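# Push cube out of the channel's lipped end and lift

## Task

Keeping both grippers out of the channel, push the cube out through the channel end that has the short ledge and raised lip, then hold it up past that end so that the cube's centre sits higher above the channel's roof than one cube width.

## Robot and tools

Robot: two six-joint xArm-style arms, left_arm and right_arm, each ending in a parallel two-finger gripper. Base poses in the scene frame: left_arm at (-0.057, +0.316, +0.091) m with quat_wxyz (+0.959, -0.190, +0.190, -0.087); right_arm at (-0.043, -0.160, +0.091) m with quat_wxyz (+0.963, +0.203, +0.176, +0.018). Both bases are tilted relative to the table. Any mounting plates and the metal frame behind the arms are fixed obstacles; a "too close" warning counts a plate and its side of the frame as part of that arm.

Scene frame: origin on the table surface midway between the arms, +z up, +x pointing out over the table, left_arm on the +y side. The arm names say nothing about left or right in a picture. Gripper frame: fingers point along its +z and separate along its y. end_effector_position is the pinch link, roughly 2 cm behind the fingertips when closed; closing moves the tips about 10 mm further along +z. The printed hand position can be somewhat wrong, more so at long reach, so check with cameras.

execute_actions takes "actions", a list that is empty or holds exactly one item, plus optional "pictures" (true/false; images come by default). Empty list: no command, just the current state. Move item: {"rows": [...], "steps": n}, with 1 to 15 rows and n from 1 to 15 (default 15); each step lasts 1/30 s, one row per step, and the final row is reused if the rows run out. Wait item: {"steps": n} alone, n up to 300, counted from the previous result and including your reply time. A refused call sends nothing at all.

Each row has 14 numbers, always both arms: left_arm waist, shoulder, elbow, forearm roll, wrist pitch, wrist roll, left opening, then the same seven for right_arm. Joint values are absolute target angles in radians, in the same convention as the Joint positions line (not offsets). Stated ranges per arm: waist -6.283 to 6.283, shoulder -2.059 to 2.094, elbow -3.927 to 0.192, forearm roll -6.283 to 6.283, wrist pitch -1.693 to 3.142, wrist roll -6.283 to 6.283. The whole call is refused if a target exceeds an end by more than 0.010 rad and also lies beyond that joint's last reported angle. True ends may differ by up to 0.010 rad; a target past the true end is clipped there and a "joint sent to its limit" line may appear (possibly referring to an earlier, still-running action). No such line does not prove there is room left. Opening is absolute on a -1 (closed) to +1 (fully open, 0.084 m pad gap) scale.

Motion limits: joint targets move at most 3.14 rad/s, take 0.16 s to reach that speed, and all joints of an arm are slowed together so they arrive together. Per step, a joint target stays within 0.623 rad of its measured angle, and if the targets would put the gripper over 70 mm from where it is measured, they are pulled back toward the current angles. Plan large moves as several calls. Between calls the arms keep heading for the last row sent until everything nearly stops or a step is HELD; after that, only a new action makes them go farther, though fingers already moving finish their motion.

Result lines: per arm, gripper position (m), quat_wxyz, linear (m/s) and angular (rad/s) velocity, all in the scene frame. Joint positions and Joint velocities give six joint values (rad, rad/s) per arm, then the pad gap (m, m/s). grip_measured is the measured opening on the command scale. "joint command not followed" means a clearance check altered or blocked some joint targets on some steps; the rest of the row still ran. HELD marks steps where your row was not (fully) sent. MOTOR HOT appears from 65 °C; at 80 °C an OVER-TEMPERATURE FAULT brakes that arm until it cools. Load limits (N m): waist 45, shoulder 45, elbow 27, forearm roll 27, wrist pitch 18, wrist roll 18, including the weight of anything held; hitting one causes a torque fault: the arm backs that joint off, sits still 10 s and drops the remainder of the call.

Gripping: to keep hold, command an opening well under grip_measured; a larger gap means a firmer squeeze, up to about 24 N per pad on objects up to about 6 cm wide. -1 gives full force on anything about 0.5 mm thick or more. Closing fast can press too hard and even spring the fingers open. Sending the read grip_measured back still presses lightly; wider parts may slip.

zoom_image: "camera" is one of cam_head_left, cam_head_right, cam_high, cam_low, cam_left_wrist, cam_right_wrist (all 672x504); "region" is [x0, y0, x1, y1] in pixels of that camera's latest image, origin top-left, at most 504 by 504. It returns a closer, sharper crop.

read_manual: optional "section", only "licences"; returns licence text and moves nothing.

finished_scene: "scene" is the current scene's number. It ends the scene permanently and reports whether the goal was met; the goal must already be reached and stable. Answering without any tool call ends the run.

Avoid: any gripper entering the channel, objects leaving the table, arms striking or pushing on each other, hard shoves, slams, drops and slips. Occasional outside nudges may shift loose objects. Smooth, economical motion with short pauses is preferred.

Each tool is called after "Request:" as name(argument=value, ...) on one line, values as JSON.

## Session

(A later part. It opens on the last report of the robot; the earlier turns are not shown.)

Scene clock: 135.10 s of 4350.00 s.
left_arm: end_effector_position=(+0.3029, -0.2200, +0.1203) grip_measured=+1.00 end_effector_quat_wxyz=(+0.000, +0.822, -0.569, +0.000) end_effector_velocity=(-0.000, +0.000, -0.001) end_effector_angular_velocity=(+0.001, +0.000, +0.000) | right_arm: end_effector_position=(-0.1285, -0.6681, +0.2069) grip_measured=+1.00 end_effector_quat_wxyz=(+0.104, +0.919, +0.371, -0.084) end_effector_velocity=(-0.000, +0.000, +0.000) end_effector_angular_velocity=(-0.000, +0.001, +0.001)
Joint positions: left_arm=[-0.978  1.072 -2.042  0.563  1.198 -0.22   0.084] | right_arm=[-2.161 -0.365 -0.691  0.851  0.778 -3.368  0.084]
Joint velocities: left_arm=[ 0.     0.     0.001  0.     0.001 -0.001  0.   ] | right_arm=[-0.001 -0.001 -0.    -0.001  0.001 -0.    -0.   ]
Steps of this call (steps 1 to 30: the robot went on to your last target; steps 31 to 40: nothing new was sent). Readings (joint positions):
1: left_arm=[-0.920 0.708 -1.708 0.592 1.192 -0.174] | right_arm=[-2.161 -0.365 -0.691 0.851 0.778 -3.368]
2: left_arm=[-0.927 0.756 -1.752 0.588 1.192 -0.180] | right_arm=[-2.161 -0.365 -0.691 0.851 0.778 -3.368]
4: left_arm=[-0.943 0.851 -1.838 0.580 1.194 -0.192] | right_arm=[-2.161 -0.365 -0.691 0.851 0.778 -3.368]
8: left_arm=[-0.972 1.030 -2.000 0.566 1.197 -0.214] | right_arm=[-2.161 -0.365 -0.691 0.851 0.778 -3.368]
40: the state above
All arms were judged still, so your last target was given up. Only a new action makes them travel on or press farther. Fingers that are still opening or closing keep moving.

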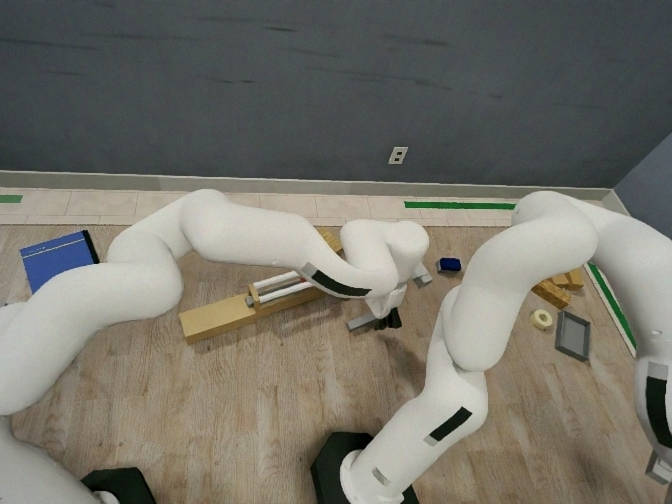

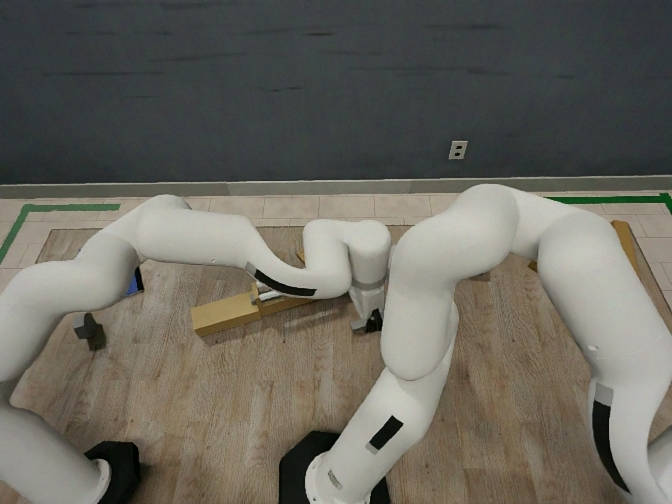

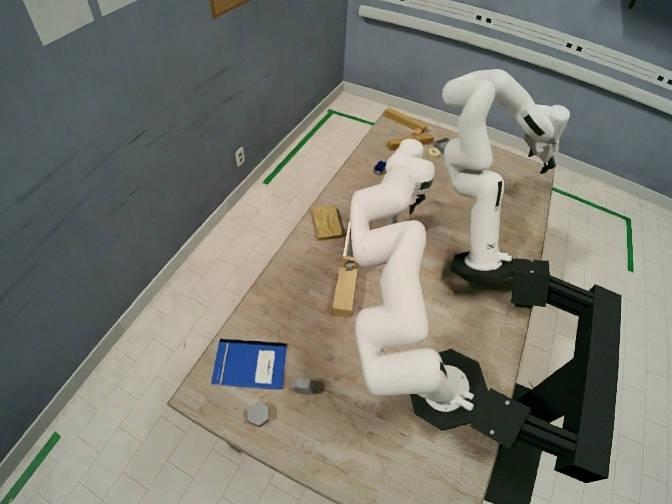

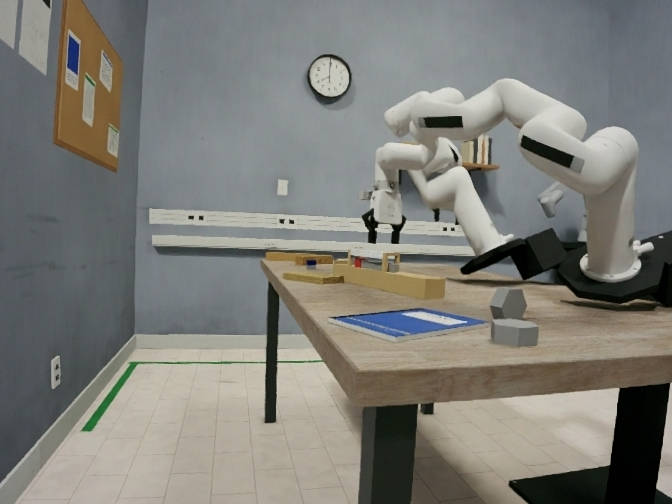

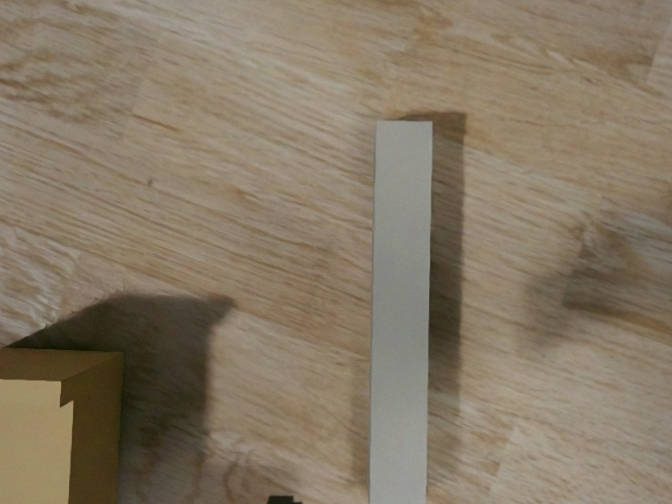

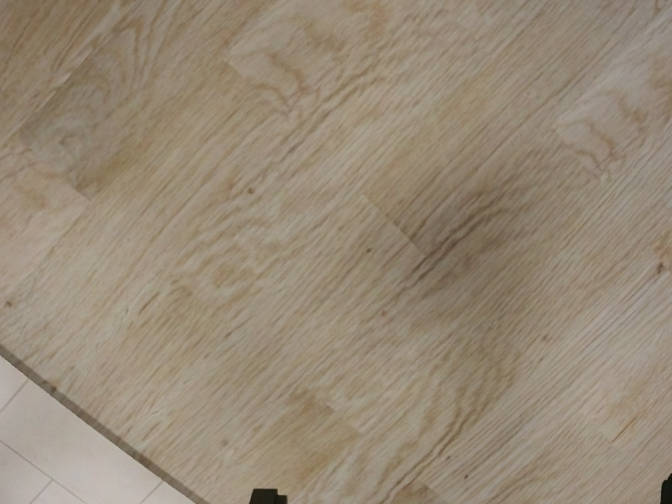

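Request:
execute_actions(actions=[{"rows":[[-0.88,1.2013,-2.0441,0.6268,1.0493,-0.21,1,-2.161,-0.365,-0.691,0.851,0.778,-3.368,1]]}], pictures=false)

Request:
execute_actions(actions=[{"steps":10}], pictures=false)

Request:
execute_actions(actions=[{"rows":[[-0.88,1.2013,-2.0441,0.6268,1.0493,-0.21,-1,-2.161,-0.365,-0.691,0.851,0.778,-3.368,1]]}], pictures=false)

Request:
execute_actions(actions=[{"rows":[[-1.02,1.015,-2.041,0.535,1.26,-0.22,-1,-2.161,-0.365,-0.691,0.851,0.778,-3.368,1]]}], pictures=false)

Request:
execute_actions(actions=[{"rows":[[-0.78,0.08,-1.1,0.66,1.18,-0.06,-1,-2.161,-0.365,-0.691,0.851,0.778,-3.368,1]]}], pictures=false)

Request:
execute_actions(actions=[{"steps":15}], pictures=false)

Request:
execute_actions(actions=[{"rows":[[-0.5503,-0.2143,-0.5558,0.7568,0.842,-0.016,-1,-2.161,-0.365,-0.691,0.851,0.778,-3.368,1]]}], pictures=false)

Request:
execute_actions(actions=[{"steps":20}])

Scene clock: 150.10 s of 4350.00 s.
left_arm: end_effector_position=(+0.3161, -0.2183, +0.0289) grip_measured=+1.00 end_effector_quat_wxyz=(+0.002, +0.818, -0.575, +0.004) end_effector_velocity=(+0.007, -0.001, +0.008) end_effector_angular_velocity=(-0.013, -0.007, +0.010) | right_arm: end_effector_position=(-0.1285, -0.6681, +0.2069) grip_measured=+1.00 end_effector_quat_wxyz=(+0.104, +0.919, +0.371, -0.084) end_effector_velocity=(+0.001, -0.000, -0.000) end_effector_angular_velocity=(-0.001, -0.001, -0.000)
Joint positions: left_arm=[-0.882  1.197 -2.048  0.627  1.049 -0.21   0.084] | right_arm=[-2.161 -0.365 -0.691  0.851  0.778 -3.368  0.084]
Joint velocities: left_arm=[ 0.001 -0.014 -0.001  0.001 -0.002 -0.002 -0.   ] | right_arm=[ 0.002 -0.    -0.     0.001 -0.001  0.001 -0.   ]
Steps of this call (steps 1 to 90: nothing new was sent; then 11.50 s passed at rest; steps 91 to 105: all 15 steps of this action). Readings (joint positions):
91: left_arm=[-0.978 1.072 -2.042 0.563 1.198 -0.220] | right_arm=[-2.161 -0.365 -0.691 0.851 0.778 -3.368]
92: left_arm=[-0.977 1.074 -2.042 0.565 1.193 -0.220] | right_arm=[-2.161 -0.365 -0.691 0.851 0.778 -3.368]
94: left_arm=[-0.953 1.106 -2.051 0.584 1.144 -0.217] | right_arm=[-2.161 -0.365 -0.691 0.851 0.778 -3.368]
98: left_arm=[-0.882 1.199 -2.036 0.622 1.064 -0.211] | right_arm=[-2.161 -0.365 -0.691 0.851 0.778 -3.368]
105: the state above

Scene clock: 150.43 s of 4350.00 s.
left_arm: end_effector_position=(+0.3134, -0.2162, +0.0244) grip_measured=+1.00 end_effector_quat_wxyz=(+0.000, +0.817, -0.576, +0.000) end_effector_velocity=(+0.004, -0.002, +0.004) end_effector_angular_velocity=(-0.008, -0.004, +0.005) | right_arm: end_effector_position=(-0.1285, -0.6681, +0.2069) grip_measured=+1.00 end_effector_quat_wxyz=(+0.104, +0.919, +0.371, -0.084) end_effector_velocity=(+0.000, -0.000, +0.000) end_effector_angular_velocity=(-0.000, -0.000, +0.000)
Joint positions: left_arm=[-0.88   1.201 -2.044  0.627  1.049 -0.21   0.084] | right_arm=[-2.161 -0.365 -0.691  0.851  0.778 -3.368  0.084]
Joint velocities: left_arm=[ 0.001 -0.003 -0.006 -0.    -0.001  0.001  0.   ] | right_arm=[ 0.    -0.001 -0.    -0.     0.001  0.001 -0.   ]
Steps of this call (steps 1 to 10: the robot went on to your last target). Readings (joint positions):
1: left_arm=[-0.882 1.197 -2.048 0.627 1.049 -0.210] | right_arm=[-2.161 -0.365 -0.691 0.851 0.778 -3.368]
2: left_arm=[-0.881 1.198 -2.047 0.627 1.049 -0.210] | right_arm=[-2.161 -0.365 -0.691 0.851 0.778 -3.368]
4: left_arm=[-0.881 1.200 -2.045 0.627 1.049 -0.210] | right_arm=[-2.161 -0.365 -0.691 0.851 0.778 -3.368]
8: left_arm=[-0.880 1.201 -2.044 0.627 1.049 -0.210] | right_arm=[-2.161 -0.365 -0.691 0.851 0.778 -3.368]
10: the state above

Scene clock: 150.93 s of 4350.00 s.
left_arm: end_effector_position=(+0.3134, -0.2161, +0.0241) grip_measured=-0.56 end_effector_quat_wxyz=(+0.000, +0.817, -0.576, +0.000) end_effector_velocity=(+0.001, -0.001, +0.001) end_effector_angular_velocity=(-0.002, -0.001, +0.001) | right_arm: end_effector_position=(-0.1285, -0.6681, +0.2069) grip_measured=+1.00 end_effector_quat_wxyz=(+0.104, +0.919, +0.371, -0.084) end_effector_velocity=(-0.000, -0.000, +0.000) end_effector_angular_velocity=(+0.000, +0.001, +0.001)
Joint positions: left_arm=[-0.88   1.201 -2.044  0.627  1.049 -0.21   0.02 ] | right_arm=[-2.161 -0.365 -0.691  0.851  0.778 -3.368  0.084]
Joint velocities: left_arm=[-0.     0.    -0.002  0.    -0.001  0.    -0.   ] | right_arm=[-0.     0.    -0.    -0.001 -0.    -0.001  0.   ]
Steps of this call (steps 1 to 15: all 15 steps of this action). Readings (joint positions):
1: left_arm=[-0.880 1.201 -2.044 0.627 1.049 -0.210] | right_arm=[-2.161 -0.365 -0.691 0.851 0.778 -3.368]
2: left_arm=[-0.880 1.201 -2.044 0.627 1.049 -0.210] | right_arm=[-2.161 -0.365 -0.691 0.851 0.778 -3.368]
4: left_arm=[-0.880 1.201 -2.044 0.627 1.049 -0.210] | right_arm=[-2.161 -0.365 -0.691 0.851 0.778 -3.368]
8: left_arm=[-0.880 1.201 -2.044 0.627 1.049 -0.210] | right_arm=[-2.161 -0.365 -0.691 0.851 0.778 -3.368]
15: the state above

Scene clock: 151.43 s of 4350.00 s.
left_arm: end_effector_position=(+0.2954, -0.2180, +0.1616) grip_measured=-0.56 end_effector_quat_wxyz=(+0.003, +0.823, -0.569, -0.001) end_effector_velocity=(-0.040, +0.038, -0.105) end_effector_angular_velocity=(+0.202, +0.073, -0.051) | right_arm: end_effector_position=(-0.1285, -0.6681, +0.2069) grip_measured=+1.00 end_effector_quat_wxyz=(+0.104, +0.919, +0.371, -0.084) end_effector_velocity=(-0.000, +0.000, -0.001) end_effector_angular_velocity=(+0.002, -0.001, -0.001)
Joint positions: left_arm=[-1.019  1.015 -2.04   0.535  1.26  -0.22   0.02 ] | right_arm=[-2.161 -0.365 -0.691  0.851  0.778 -3.368  0.084]
Joint velocities: left_arm=[ 0.043  0.094  0.091 -0.004  0.033 -0.001  0.   ] | right_arm=[ 0.     0.001  0.    -0.001  0.     0.001 -0.   ]
Steps of this call (steps 1 to 15: all 15 steps of this action). Readings (joint positions):
1: left_arm=[-0.880 1.201 -2.044 0.627 1.049 -0.210] | right_arm=[-2.161 -0.365 -0.691 0.851 0.778 -3.368]
2: left_arm=[-0.882 1.199 -2.043 0.625 1.054 -0.210] | right_arm=[-2.161 -0.365 -0.691 0.851 0.778 -3.368]
4: left_arm=[-0.906 1.168 -2.034 0.605 1.103 -0.212] | right_arm=[-2.161 -0.365 -0.691 0.851 0.778 -3.368]
8: left_arm=[-0.981 1.065 -2.045 0.561 1.199 -0.217] | right_arm=[-2.161 -0.365 -0.691 0.851 0.778 -3.368]
15: the state above

Scene clock: 151.93 s of 4350.00 s.
left_arm: end_effector_position=(+0.3864, -0.0531, +0.2099) grip_measured=-0.56 end_effector_quat_wxyz=(-0.019, +0.823, -0.568, +0.003) end_effector_velocity=(+0.079, +0.450, +0.120) end_effector_angular_velocity=(+0.044, -0.075, +0.001) | right_arm: end_effector_position=(-0.1285, -0.6681, +0.2069) grip_measured=+1.00 end_effector_quat_wxyz=(+0.104, +0.919, +0.371, -0.084) end_effector_velocity=(-0.000, +0.000, -0.000) end_effector_angular_velocity=(+0.001, +0.001, +0.001)
Joint positions: left_arm=[-0.86   0.463 -1.483  0.618  1.206 -0.115  0.02 ] | right_arm=[-2.161 -0.365 -0.691  0.851  0.778 -3.368  0.084]
Joint velocities: left_arm=[ 0.299 -1.466  1.439  0.16  -0.1    0.206 -0.   ] | right_arm=[ 0.    -0.     0.    -0.002 -0.     0.     0.   ]
Steps of this call (steps 1 to 15: all 15 steps of this action). Readings (joint positions):
1: left_arm=[-1.018 1.018 -2.038 0.535 1.260 -0.220] | right_arm=[-2.161 -0.365 -0.691 0.851 0.778 -3.368]
2: left_arm=[-1.017 1.016 -2.032 0.536 1.259 -0.219] | right_arm=[-2.161 -0.365 -0.691 0.851 0.778 -3.368]
4: left_arm=[-1.003 0.972 -1.978 0.546 1.250 -0.205] | right_arm=[-2.161 -0.365 -0.691 0.851 0.778 -3.368]
8: left_arm=[-0.936 0.795 -1.811 0.578 1.231 -0.166] | right_arm=[-2.161 -0.365 -0.691 0.851 0.778 -3.368]
15: the state above

Scene clock: 152.43 s of 4350.00 s.
left_arm: end_effector_position=(+0.3848, +0.0665, +0.2247) grip_measured=-0.56 end_effector_quat_wxyz=(-0.031, +0.820, -0.571, +0.003) end_effector_velocity=(+0.004, +0.001, +0.004) end_effector_angular_velocity=(-0.008, -0.006, +0.008) | right_arm: end_effector_position=(-0.1285, -0.6681, +0.2069) grip_measured=+1.00 end_effector_quat_wxyz=(+0.104, +0.919, +0.371, -0.084) end_effector_velocity=(-0.000, +0.000, -0.001) end_effector_angular_velocity=(+0.001, -0.001, -0.001)
Joint positions: left_arm=[-0.781  0.084 -1.1    0.66   1.18  -0.06   0.02 ] | right_arm=[-2.161 -0.365 -0.691  0.851  0.778 -3.368  0.084]
Joint velocities: left_arm=[ 0.002 -0.009 -0.003  0.001 -0.    -0.001 -0.   ] | right_arm=[ 0.     0.002  0.     0.     0.    -0.    -0.   ]
Steps of this call (steps 1 to 15: the robot went on to your last target). Readings (joint positions):
1: left_arm=[-0.850 0.414 -1.435 0.623 1.203 -0.108] | right_arm=[-2.161 -0.365 -0.691 0.851 0.778 -3.368]
2: left_arm=[-0.839 0.365 -1.386 0.628 1.200 -0.101] | right_arm=[-2.161 -0.365 -0.691 0.851 0.778 -3.368]
4: left_arm=[-0.819 0.267 -1.288 0.639 1.193 -0.087] | right_arm=[-2.161 -0.365 -0.691 0.851 0.778 -3.368]
8: left_arm=[-0.784 0.100 -1.124 0.657 1.183 -0.064] | right_arm=[-2.161 -0.365 -0.691 0.851 0.778 -3.368]
15: the state above

Scene clock: 152.93 s of 4350.00 s.
left_arm: end_effector_position=(+0.3181, +0.1702, +0.1292) grip_measured=-0.56 end_effector_quat_wxyz=(-0.001, +0.810, -0.587, -0.003) end_effector_velocity=(-0.012, +0.005, -0.009) end_effector_angular_velocity=(-0.085, -0.021, -0.010) | right_arm: end_effector_position=(-0.1285, -0.6681, +0.2069) grip_measured=+1.00 end_effector_quat_wxyz=(+0.104, +0.919, +0.371, -0.084) end_effector_velocity=(-0.001, +0.000, +0.000) end_effector_angular_velocity=(-0.000, +0.002, +0.000)
Joint positions: left_arm=[-0.552 -0.21  -0.559  0.755  0.849 -0.017  0.02 ] | right_arm=[-2.161 -0.365 -0.691  0.851  0.778 -3.368  0.084]
Joint velocities: left_arm=[ 0.052 -0.078  0.116  0.031 -0.141  0.014 -0.   ] | right_arm=[-0.001 -0.    -0.    -0.001 -0.001 -0.    -0.   ]
Steps of this call (steps 1 to 15: all 15 steps of this action). Readings (joint positions):
1: left_arm=[-0.781 0.083 -1.100 0.660 1.180 -0.060] | right_arm=[-2.161 -0.365 -0.691 0.851 0.778 -3.368]
2: left_arm=[-0.780 0.081 -1.097 0.661 1.177 -0.060] | right_arm=[-2.161 -0.365 -0.691 0.851 0.778 -3.368]
4: left_arm=[-0.760 0.054 -1.049 0.670 1.142 -0.055] | right_arm=[-2.161 -0.365 -0.691 0.851 0.778 -3.368]
8: left_arm=[-0.665 -0.065 -0.829 0.708 1.012 -0.038] | right_arm=[-2.161 -0.365 -0.691 0.851 0.778 -3.368]
15: the state above

Scene clock: 153.60 s of 4350.00 s.
left_arm: end_effector_position=(+0.3187, +0.1697, +0.1298) grip_measured=-0.56 end_effector_quat_wxyz=(+0.000, +0.810, -0.587, +0.000) end_effector_velocity=(-0.001, +0.000, -0.000) end_effector_angular_velocity=(-0.000, +0.001, +0.000) | right_arm: end_effector_position=(-0.1285, -0.6681, +0.2069) grip_measured=+1.00 end_effector_quat_wxyz=(+0.104, +0.919, +0.371, -0.084) end_effector_velocity=(-0.000, +0.000, -0.000) end_effector_angular_velocity=(+0.001, -0.000, +0.001)
Joint positions: left_arm=[-0.55  -0.214 -0.556  0.757  0.842 -0.016  0.02 ] | right_arm=[-2.161 -0.365 -0.691  0.851  0.778 -3.368  0.084]
Joint velocities: left_arm=[ 0.    -0.     0.002  0.    -0.001 -0.001 -0.   ] | right_arm=[-0.001  0.     0.    -0.     0.001 -0.001 -0.   ]
Steps of this call (steps 1 to 15: the robot went on to your last target; steps 16 to 20: nothing new was sent). Readings (joint positions):
1: left_arm=[-0.551 -0.212 -0.557 0.756 0.846 -0.016] | right_arm=[-2.161 -0.365 -0.691 0.851 0.778 -3.368]
2: left_arm=[-0.551 -0.213 -0.558 0.756 0.844 -0.016] | right_arm=[-2.161 -0.365 -0.691 0.851 0.778 -3.368]
4: left_arm=[-0.551 -0.214 -0.560 0.757 0.842 -0.016] | right_arm=[-2.161 -0.365 -0.691 0.851 0.778 -3.368]
8: left_arm=[-0.551 -0.214 -0.558 0.757 0.842 -0.016] | right_arm=[-2.161 -0.365 -0.691 0.851 0.778 -3.368]
20: the state above
All arms were judged still, so your last target was given up. Only a new action makes them travel on or press farther. Fingers that are still opening or closing keep moving.

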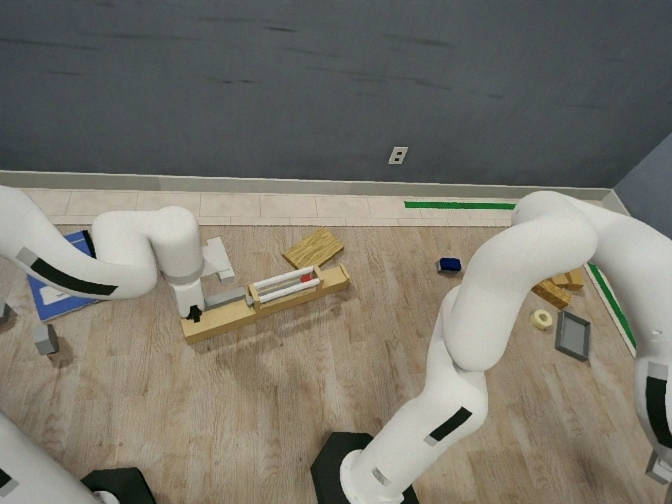

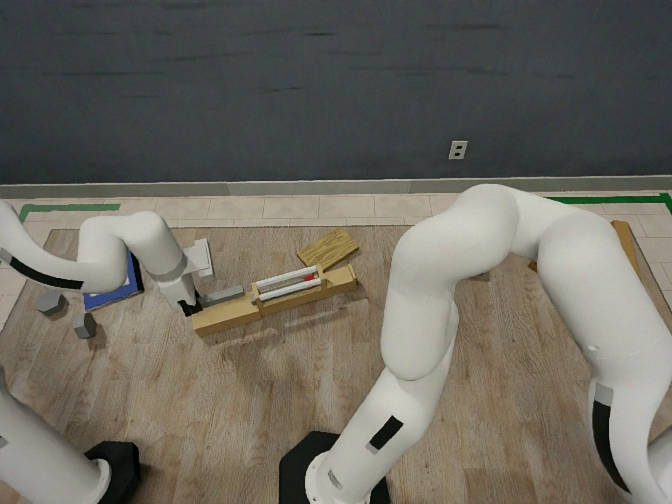

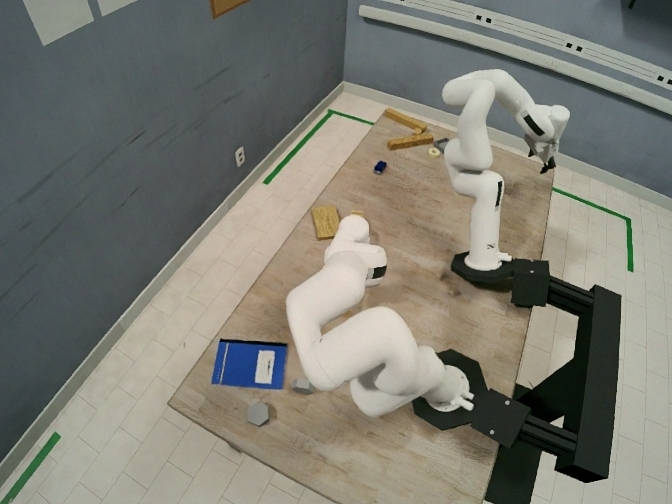

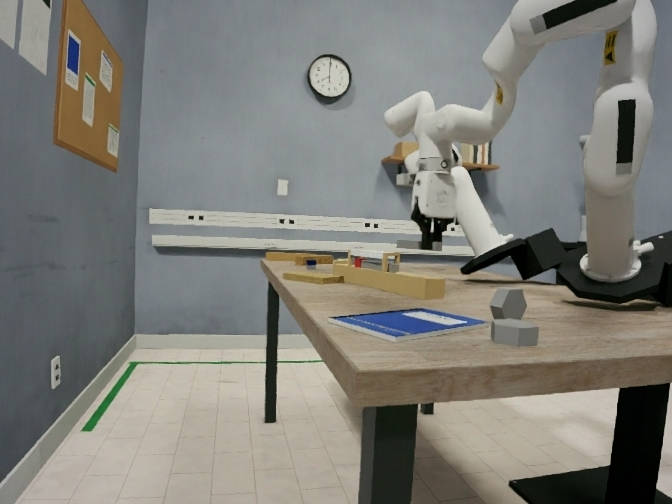

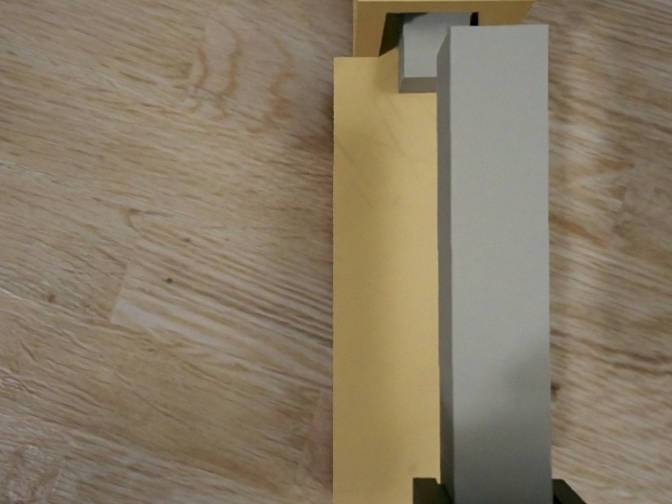

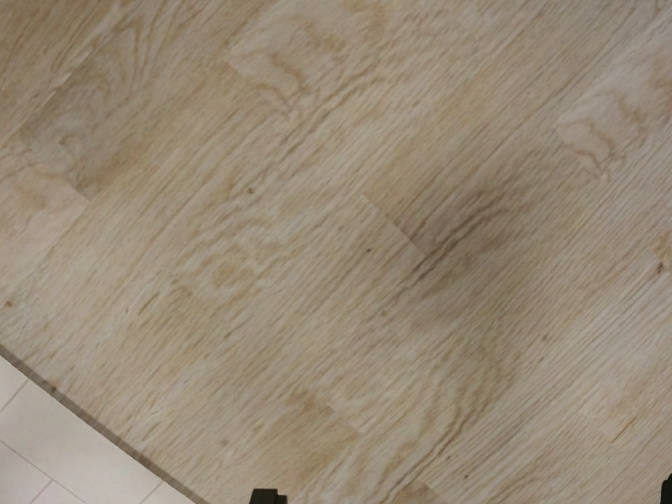

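Request:
execute_actions(actions=[{"rows":[[-0.424,-0.054,-0.5564,0.925,0.676,-0.114,-1,-2.161,-0.365,-0.691,0.851,0.778,-3.368,1]]}], pictures=false)

Request:
execute_actions(actions=[{"rows":[[-0.443,-0.0145,-0.5975,0.9157,0.6855,-0.1215,-1,-2.161,-0.365,-0.691,0.851,0.778,-3.368,1],[-0.443,-0.0145,-0.5975,0.9157,0.6855,-0.1215,-1,-2.161,-0.365,-0.691,0.851,0.778,-3.368,1],[-0.443,-0.0145,-0.5975,0.9157,0.6855,-0.1215,-1,-2.161,-0.365,-0.691,0.851,0.778,-3.368,1],[-0.443,-0.0145,-0.5975,0.9157,0.6855,-0.1215,-1,-2.161,-0.365,-0.691,0.851,0.778,-3.368,1],[-0.462,0.025,-0.6386,0.9064,0.695,-0.129,-1,-2.161,-0.365,-0.691,0.851,0.778,-3.368,1],[-0.462,0.025,-0.6386,0.9064,0.695,-0.129,-1,-2.161,-0.365,-0.691,0.851,0.778,-3.368,1],[-0.462,0.025,-0.6386,0.9064,0.695,-0.129,-1,-2.161,-0.365,-0.691,0.851,0.778,-3.368,1],[-0.462,0.025,-0.6386,0.9064,0.695,-0.129,-1,-2.161,-0.365,-0.691,0.851,0.778,-3.368,1],[-0.481,0.0645,-0.6797,0.897,0.7044,-0.1365,-1,-2.161,-0.365,-0.691,0.851,0.778,-3.368,1],[-0.481,0.0645,-0.6797,0.897,0.7044,-0.1365,-1,-2.161,-0.365,-0.691,0.851,0.778,-3.368,1],[-0.481,0.0645,-0.6797,0.897,0.7044,-0.1365,-1,-2.161,-0.365,-0.691,0.851,0.778,-3.368,1],[-0.481,0.0645,-0.6797,0.897,0.7044,-0.1365,-1,-2.161,-0.365,-0.691,0.851,0.778,-3.368,1],[-0.4998,0.104,-0.7208,0.8878,0.7138,-0.144,-1,-2.161,-0.365,-0.691,0.851,0.778,-3.368,1]]}], pictures=false)

Request:
execute_actions(actions=[{"rows":[[-0.4998,0.104,-0.7208,0.8878,0.7138,-0.144,-1,-2.161,-0.365,-0.691,0.851,0.778,-3.368,1],[-0.5156,0.1418,-0.7646,0.8766,0.7248,-0.146,-1,-2.161,-0.365,-0.691,0.851,0.778,-3.368,1],[-0.5156,0.1418,-0.7646,0.8766,0.7248,-0.146,-1,-2.161,-0.365,-0.691,0.851,0.778,-3.368,1],[-0.5156,0.1418,-0.7646,0.8766,0.7248,-0.146,-1,-2.161,-0.365,-0.691,0.851,0.778,-3.368,1],[-0.5156,0.1418,-0.7646,0.8766,0.7248,-0.146,-1,-2.161,-0.365,-0.691,0.851,0.778,-3.368,1],[-0.5314,0.1796,-0.8085,0.8655,0.7357,-0.149,-1,-2.161,-0.365,-0.691,0.851,0.778,-3.368,1]]}])

Request:
zoom_image(camera="cam_head_left", region=[220, 230, 380, 330])

Scene clock: 168.53 s of 4350.00 s.
left_arm: end_effector_position=(+0.3219, +0.1702, +0.0704) grip_measured=-0.56 end_effector_quat_wxyz=(-0.000, +0.811, -0.585, +0.001) end_effector_velocity=(-0.005, +0.001, -0.003) end_effector_angular_velocity=(+0.005, +0.008, -0.008) | right_arm: end_effector_position=(-0.1285, -0.6681, +0.2069) grip_measured=+1.00 end_effector_quat_wxyz=(+0.104, +0.919, +0.371, -0.084) end_effector_velocity=(-0.000, +0.000, +0.000) end_effector_angular_velocity=(-0.000, +0.001, -0.001)
Joint positions: left_arm=[-0.425 -0.055 -0.557  0.925  0.676 -0.114  0.02 ] | right_arm=[-2.161 -0.365 -0.691  0.851  0.778 -3.368  0.084]
Joint velocities: left_arm=[ 0.     0.004  0.009  0.002 -0.001 -0.    -0.   ] | right_arm=[-0.001  0.    -0.     0.    -0.001  0.     0.   ]
Steps of this call (steps 1 to 90: nothing new was sent; then 11.43 s passed at rest; steps 91 to 105: all 15 steps of this action). Readings (joint positions):
91: left_arm=[-0.550 -0.214 -0.556 0.757 0.842 -0.016] | right_arm=[-2.161 -0.365 -0.691 0.851 0.778 -3.368]
92: left_arm=[-0.548 -0.211 -0.556 0.761 0.837 -0.019] | right_arm=[-2.161 -0.365 -0.691 0.851 0.778 -3.368]
94: left_arm=[-0.512 -0.168 -0.560 0.812 0.785 -0.049] | right_arm=[-2.161 -0.365 -0.691 0.851 0.778 -3.368]
98: left_arm=[-0.427 -0.054 -0.550 0.917 0.687 -0.109] | right_arm=[-2.161 -0.365 -0.691 0.851 0.778 -3.368]
105: the state above

Scene clock: 169.03 s of 4350.00 s.
left_arm: end_effector_position=(+0.3370, +0.1297, +0.0699) grip_measured=-0.56 end_effector_quat_wxyz=(-0.000, +0.810, -0.586, -0.000) end_effector_velocity=(+0.042, -0.142, -0.006) end_effector_angular_velocity=(+0.003, +0.009, -0.006) | right_arm: end_effector_position=(-0.1285, -0.6681, +0.2069) grip_measured=+1.00 end_effector_quat_wxyz=(+0.104, +0.919, +0.371, -0.084) end_effector_velocity=(+0.000, +0.000, +0.000) end_effector_angular_velocity=(-0.000, -0.000, -0.001)
Joint positions: left_arm=[-0.488  0.079 -0.695  0.893  0.709 -0.139  0.02 ] | right_arm=[-2.161 -0.365 -0.691  0.851  0.778 -3.368  0.084]
Joint velocities: left_arm=[-0.206  0.455 -0.468 -0.105  0.105 -0.084 -0.   ] | right_arm=[-0.001 -0.     0.     0.     0.001  0.     0.   ]
Steps of this call (steps 1 to 15: all 15 steps of this action). Readings (joint positions):
1: left_arm=[-0.425 -0.055 -0.557 0.925 0.676 -0.114] | right_arm=[-2.161 -0.365 -0.691 0.851 0.778 -3.368]
2: left_arm=[-0.426 -0.052 -0.560 0.924 0.677 -0.115] | right_arm=[-2.161 -0.365 -0.691 0.851 0.778 -3.368]
4: left_arm=[-0.438 -0.026 -0.586 0.918 0.683 -0.119] | right_arm=[-2.161 -0.365 -0.691 0.851 0.778 -3.368]
8: left_arm=[-0.456 0.013 -0.627 0.909 0.692 -0.127] | right_arm=[-2.161 -0.365 -0.691 0.851 0.778 -3.368]
15: the state above

Scene clock: 169.53 s of 4350.00 s.
left_arm: end_effector_position=(+0.3491, +0.0970, +0.0702) grip_measured=-0.56 end_effector_quat_wxyz=(+0.000, +0.810, -0.586, +0.000) end_effector_velocity=(+0.001, +0.001, +0.001) end_effector_angular_velocity=(+0.001, -0.001, +0.003) | right_arm: end_effector_position=(-0.1285, -0.6681, +0.2069) grip_measured=+1.00 end_effector_quat_wxyz=(+0.104, +0.919, +0.371, -0.084) end_effector_velocity=(+0.000, +0.000, -0.000) end_effector_angular_velocity=(+0.001, -0.001, -0.000)
Joint positions: left_arm=[-0.531  0.179 -0.808  0.866  0.736 -0.149  0.02 ] | right_arm=[-2.161 -0.365 -0.691  0.851  0.778 -3.368  0.084]
Joint velocities: left_arm=[ 0.001 -0.002 -0.001 -0.001  0.002  0.    -0.   ] | right_arm=[ 0.001  0.001  0.    -0.     0.     0.001  0.   ]
Steps of this call (steps 1 to 15: all 15 steps of this action). Readings (joint positions):
1: left_arm=[-0.494 0.092 -0.709 0.891 0.711 -0.142] | right_arm=[-2.161 -0.365 -0.691 0.851 0.778 -3.368]
2: left_arm=[-0.498 0.100 -0.716 0.889 0.712 -0.143] | right_arm=[-2.161 -0.365 -0.691 0.851 0.778 -3.368]
4: left_arm=[-0.505 0.117 -0.736 0.884 0.719 -0.145] | right_arm=[-2.161 -0.365 -0.691 0.851 0.778 -3.368]
8: left_arm=[-0.521 0.155 -0.780 0.872 0.730 -0.147] | right_arm=[-2.161 -0.365 -0.691 0.851 0.778 -3.368]
15: the state above

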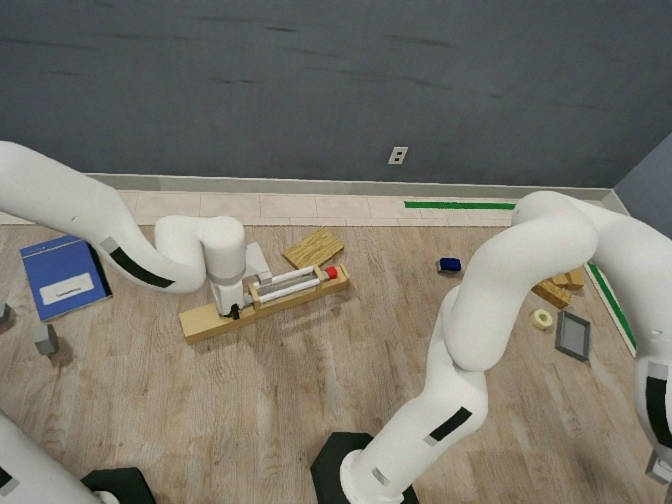

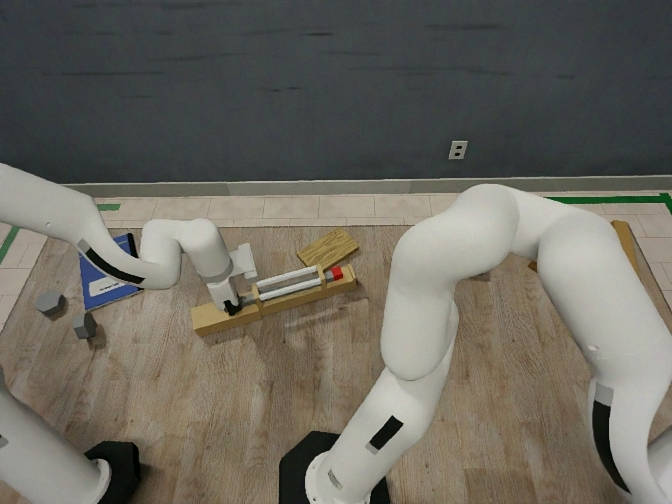

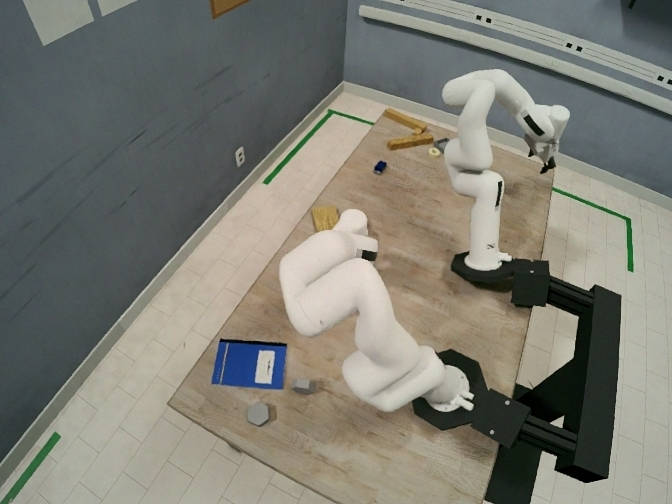

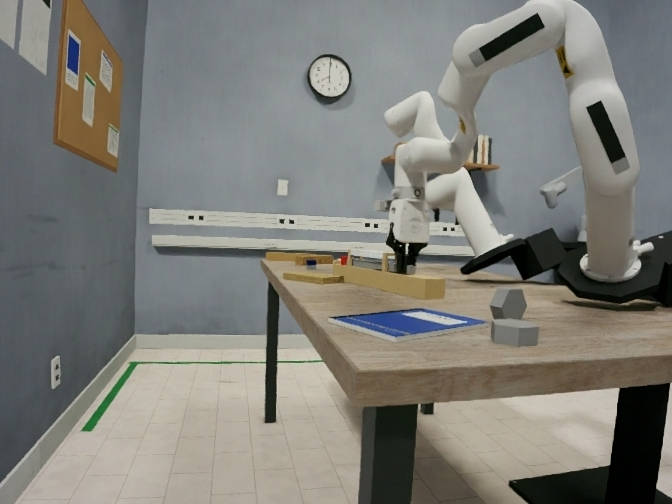

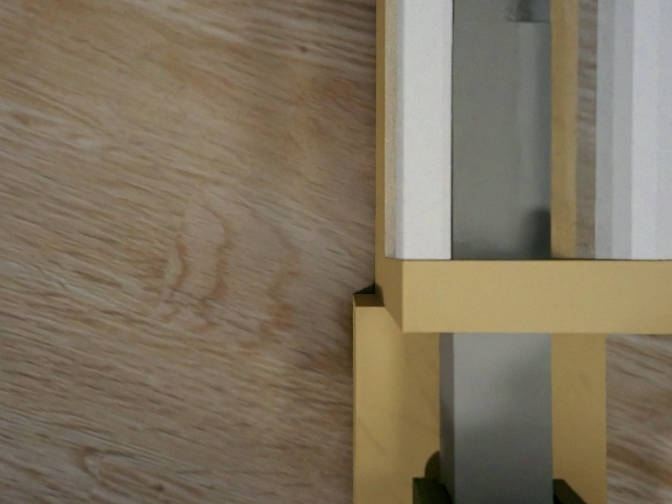

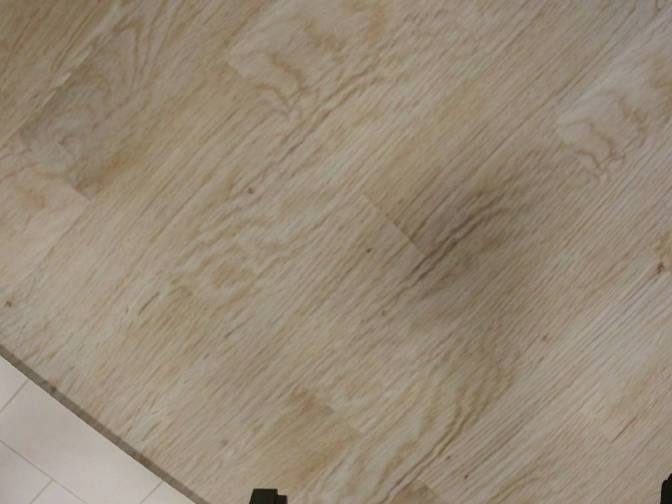

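Region (220, 230, 380, 330) of cam_head_left's 672x504 image, scaled by 3.150, with more detail than that image has; it fills the top 315 rows of this view, and the rest is white.

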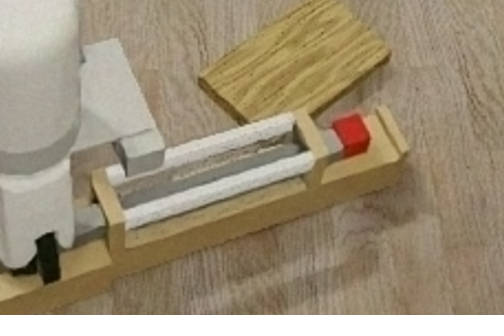

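Request:
execute_actions(actions=[{"rows":[[-0.5314,0.1796,-0.8085,0.8655,0.7357,-0.149,0.4,-2.161,-0.365,-0.691,0.851,0.778,-3.368,1]],"steps":10}], pictures=false)

Request:
execute_actions(actions=[{"rows":[[-0.75,0.04,-1.05,0.68,1.15,-0.06,0.4,-2.161,-0.365,-0.691,0.851,0.778,-3.368,1]]}], pictures=false)

Request:
execute_actions(actions=[{"rows":[[-0.8397,0.9579,-2.1527,0.5564,1.3236,0.057,0.4,-2.161,-0.365,-0.691,0.851,0.778,-3.368,1]]}], pictures=false)

Request:
execute_actions(actions=[{"steps":40}])

Scene clock: 186.40 s of 4350.00 s.
left_arm: end_effector_position=(+0.3492, +0.0968, +0.0703) grip_measured=+0.39 end_effector_quat_wxyz=(+0.000, +0.810, -0.586, +0.001) end_effector_velocity=(-0.001, +0.000, -0.001) end_effector_angular_velocity=(+0.002, +0.002, -0.001) | right_arm: end_effector_position=(-0.1285, -0.6681, +0.2069) grip_measured=+1.00 end_effector_quat_wxyz=(+0.104, +0.919, +0.371, -0.084) end_effector_velocity=(+0.000, -0.000, +0.001) end_effector_angular_velocity=(-0.001, +0.001, +0.001)
Joint positions: left_arm=[-0.532  0.179 -0.809  0.866  0.736 -0.149  0.061] | right_arm=[-2.161 -0.365 -0.691  0.851  0.778 -3.368  0.084]
Joint velocities: left_arm=[ 0.     0.001  0.001 -0.     0.     0.    -0.   ] | right_arm=[ 0.    -0.001 -0.    -0.001 -0.    -0.    -0.   ]
Steps of this call (steps 1 to 15: the robot went on to your last target; steps 16 to 90: nothing new was sent; then 13.53 s passed at rest; steps 91 to 100: all 10 steps of this action). Readings (joint positions):
91: left_arm=[-0.531 0.180 -0.808 0.866 0.736 -0.149] | right_arm=[-2.161 -0.365 -0.691 0.851 0.778 -3.368]
92: left_arm=[-0.531 0.180 -0.809 0.866 0.735 -0.149] | right_arm=[-2.161 -0.365 -0.691 0.851 0.778 -3.368]
94: left_arm=[-0.532 0.179 -0.809 0.866 0.735 -0.149] | right_arm=[-2.161 -0.365 -0.691 0.851 0.778 -3.368]
98: left_arm=[-0.532 0.179 -0.809 0.866 0.735 -0.149] | right_arm=[-2.161 -0.365 -0.691 0.851 0.778 -3.368]
100: the state above

Scene clock: 186.90 s of 4350.00 s.
left_arm: end_effector_position=(+0.3922, +0.0815, +0.2214) grip_measured=+0.39 end_effector_quat_wxyz=(-0.031, +0.825, -0.564, +0.014) end_effector_velocity=(-0.041, +0.025, -0.042) end_effector_angular_velocity=(+0.151, +0.103, -0.047) | right_arm: end_effector_position=(-0.1285, -0.6681, +0.2069) grip_measured=+1.00 end_effector_quat_wxyz=(+0.104, +0.919, +0.371, -0.084) end_effector_velocity=(+0.000, +0.000, -0.000) end_effector_angular_velocity=(+0.001, +0.000, +0.001)
Joint positions: left_arm=[-0.75   0.037 -1.052  0.682  1.145 -0.061  0.061] | right_arm=[-2.161 -0.365 -0.691  0.851  0.778 -3.368  0.084]
Joint velocities: left_arm=[-0.001  0.04   0.053 -0.03   0.1    0.017 -0.   ] | right_arm=[ 0.     0.    -0.    -0.001  0.     0.    -0.   ]
Steps of this call (steps 1 to 15: all 15 steps of this action). Readings (joint positions):
1: left_arm=[-0.532 0.179 -0.809 0.865 0.736 -0.149] | right_arm=[-2.161 -0.365 -0.691 0.851 0.778 -3.368]
2: left_arm=[-0.533 0.179 -0.810 0.864 0.740 -0.148] | right_arm=[-2.161 -0.365 -0.691 0.851 0.778 -3.368]
4: left_arm=[-0.558 0.166 -0.834 0.841 0.794 -0.137] | right_arm=[-2.161 -0.365 -0.691 0.851 0.778 -3.368]
8: left_arm=[-0.652 0.102 -0.944 0.763 0.963 -0.100] | right_arm=[-2.161 -0.365 -0.691 0.851 0.778 -3.368]
15: the state above

Scene clock: 187.40 s of 4350.00 s.
left_arm: end_effector_position=(+0.4111, -0.0829, +0.1707) grip_measured=+0.39 end_effector_quat_wxyz=(-0.025, +0.800, -0.598, -0.033) end_effector_velocity=(+0.170, -0.424, +0.025) end_effector_angular_velocity=(-0.420, -0.148, +0.187) | right_arm: end_effector_position=(-0.1285, -0.6681, +0.2069) grip_measured=+1.00 end_effector_quat_wxyz=(+0.104, +0.919, +0.371, -0.084) end_effector_velocity=(-0.000, -0.000, +0.000) end_effector_angular_velocity=(-0.001, +0.000, -0.000)
Joint positions: left_arm=[-0.817  0.691 -1.75   0.587  1.281  0.028  0.061] | right_arm=[-2.161 -0.365 -0.691  0.851  0.778 -3.368  0.084]
Joint velocities: left_arm=[-0.114  1.385 -2.114 -0.156  0.217  0.148  0.   ] | right_arm=[-0.    -0.    -0.     0.001 -0.    -0.    -0.   ]
Steps of this call (steps 1 to 15: all 15 steps of this action). Readings (joint positions):
1: left_arm=[-0.749 0.039 -1.049 0.681 1.148 -0.060] | right_arm=[-2.161 -0.365 -0.691 0.851 0.778 -3.368]
2: left_arm=[-0.750 0.044 -1.051 0.680 1.151 -0.059] | right_arm=[-2.161 -0.365 -0.691 0.851 0.778 -3.368]
4: left_arm=[-0.756 0.091 -1.101 0.670 1.166 -0.050] | right_arm=[-2.161 -0.365 -0.691 0.851 0.778 -3.368]
8: left_arm=[-0.786 0.324 -1.332 0.629 1.222 -0.011] | right_arm=[-2.161 -0.365 -0.691 0.851 0.778 -3.368]
15: the state above

Scene clock: 188.73 s of 4350.00 s.
left_arm: end_effector_position=(+0.4321, -0.1564, +0.1702) grip_measured=+0.39 end_effector_quat_wxyz=(+0.000, +0.810, -0.586, +0.000) end_effector_velocity=(-0.000, -0.000, -0.000) end_effector_angular_velocity=(+0.000, +0.000, +0.001) | right_arm: end_effector_position=(-0.1285, -0.6681, +0.2069) grip_measured=+1.00 end_effector_quat_wxyz=(+0.104, +0.919, +0.371, -0.084) end_effector_velocity=(-0.000, +0.000, +0.000) end_effector_angular_velocity=(+0.001, +0.001, +0.000)
Joint positions: left_arm=[-0.84   0.958 -2.153  0.556  1.324  0.057  0.061] | right_arm=[-2.161 -0.365 -0.691  0.851  0.778 -3.368  0.084]
Joint velocities: left_arm=[ 0.     0.001  0.    -0.    -0.    -0.001 -0.   ] | right_arm=[-0.     0.    -0.    -0.002 -0.     0.    -0.   ]
Steps of this call (steps 1 to 30: the robot went on to your last target; steps 31 to 40: nothing new was sent). Readings (joint positions):
1: left_arm=[-0.821 0.737 -1.823 0.581 1.288 0.033] | right_arm=[-2.161 -0.365 -0.691 0.851 0.778 -3.368]
2: left_arm=[-0.825 0.784 -1.898 0.576 1.296 0.039] | right_arm=[-2.161 -0.365 -0.691 0.851 0.778 -3.368]
4: left_arm=[-0.833 0.877 -2.039 0.566 1.310 0.048] | right_arm=[-2.161 -0.365 -0.691 0.851 0.778 -3.368]
8: left_arm=[-0.840 0.956 -2.142 0.557 1.323 0.056] | right_arm=[-2.161 -0.365 -0.691 0.851 0.778 -3.368]
40: the state above
All arms were judged still, so your last target was given up. Only a new action makes them travel on or press farther. Fingers that are still opening or closing keep moving.

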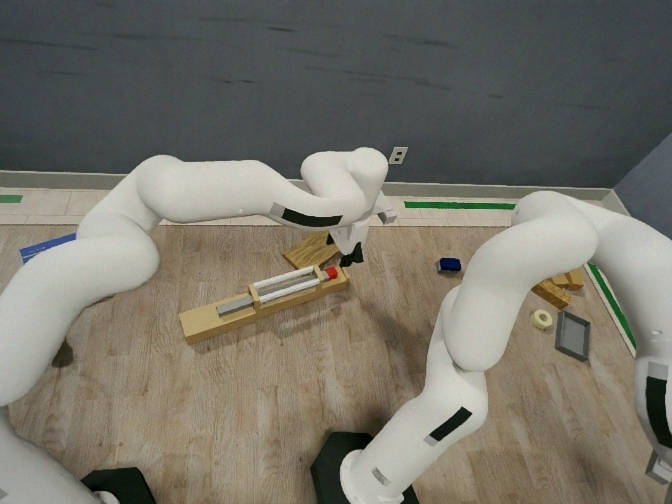

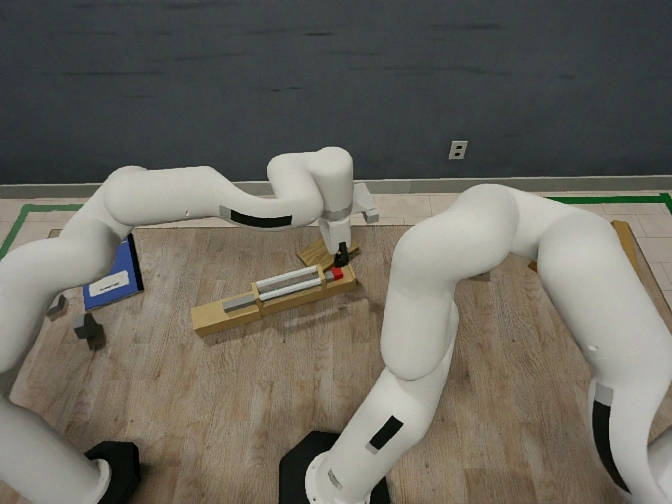

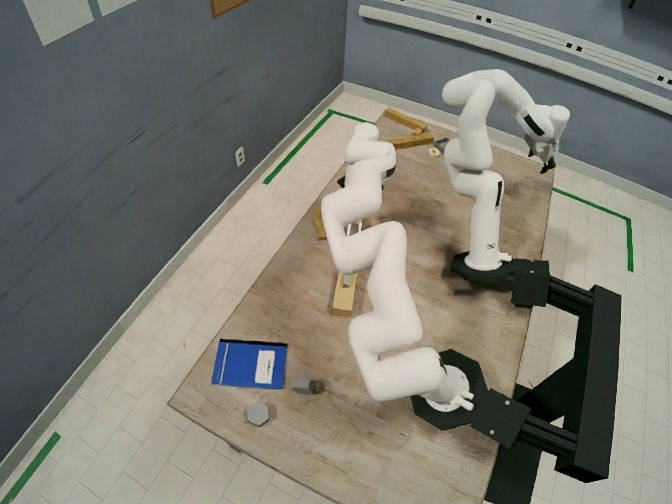

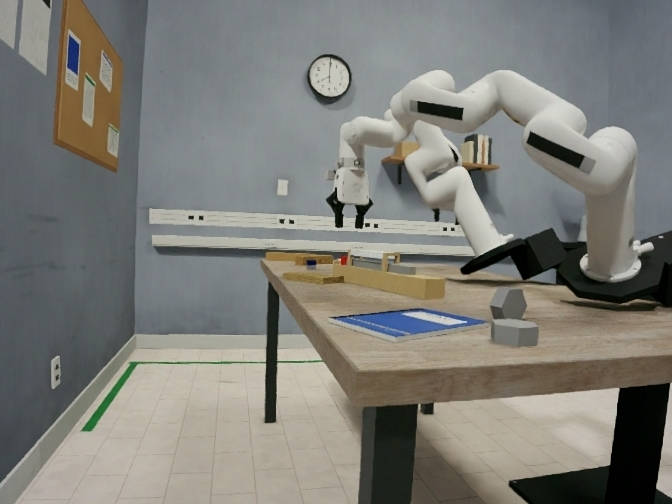

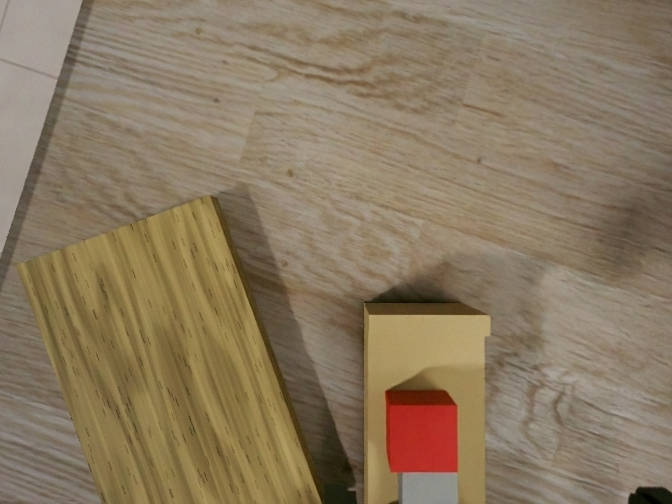

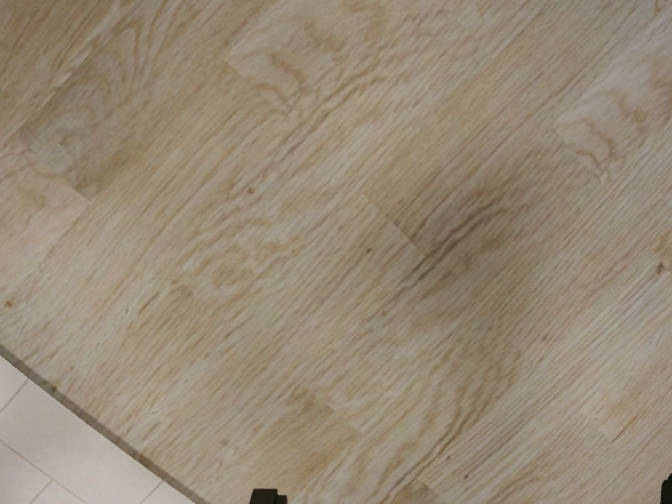

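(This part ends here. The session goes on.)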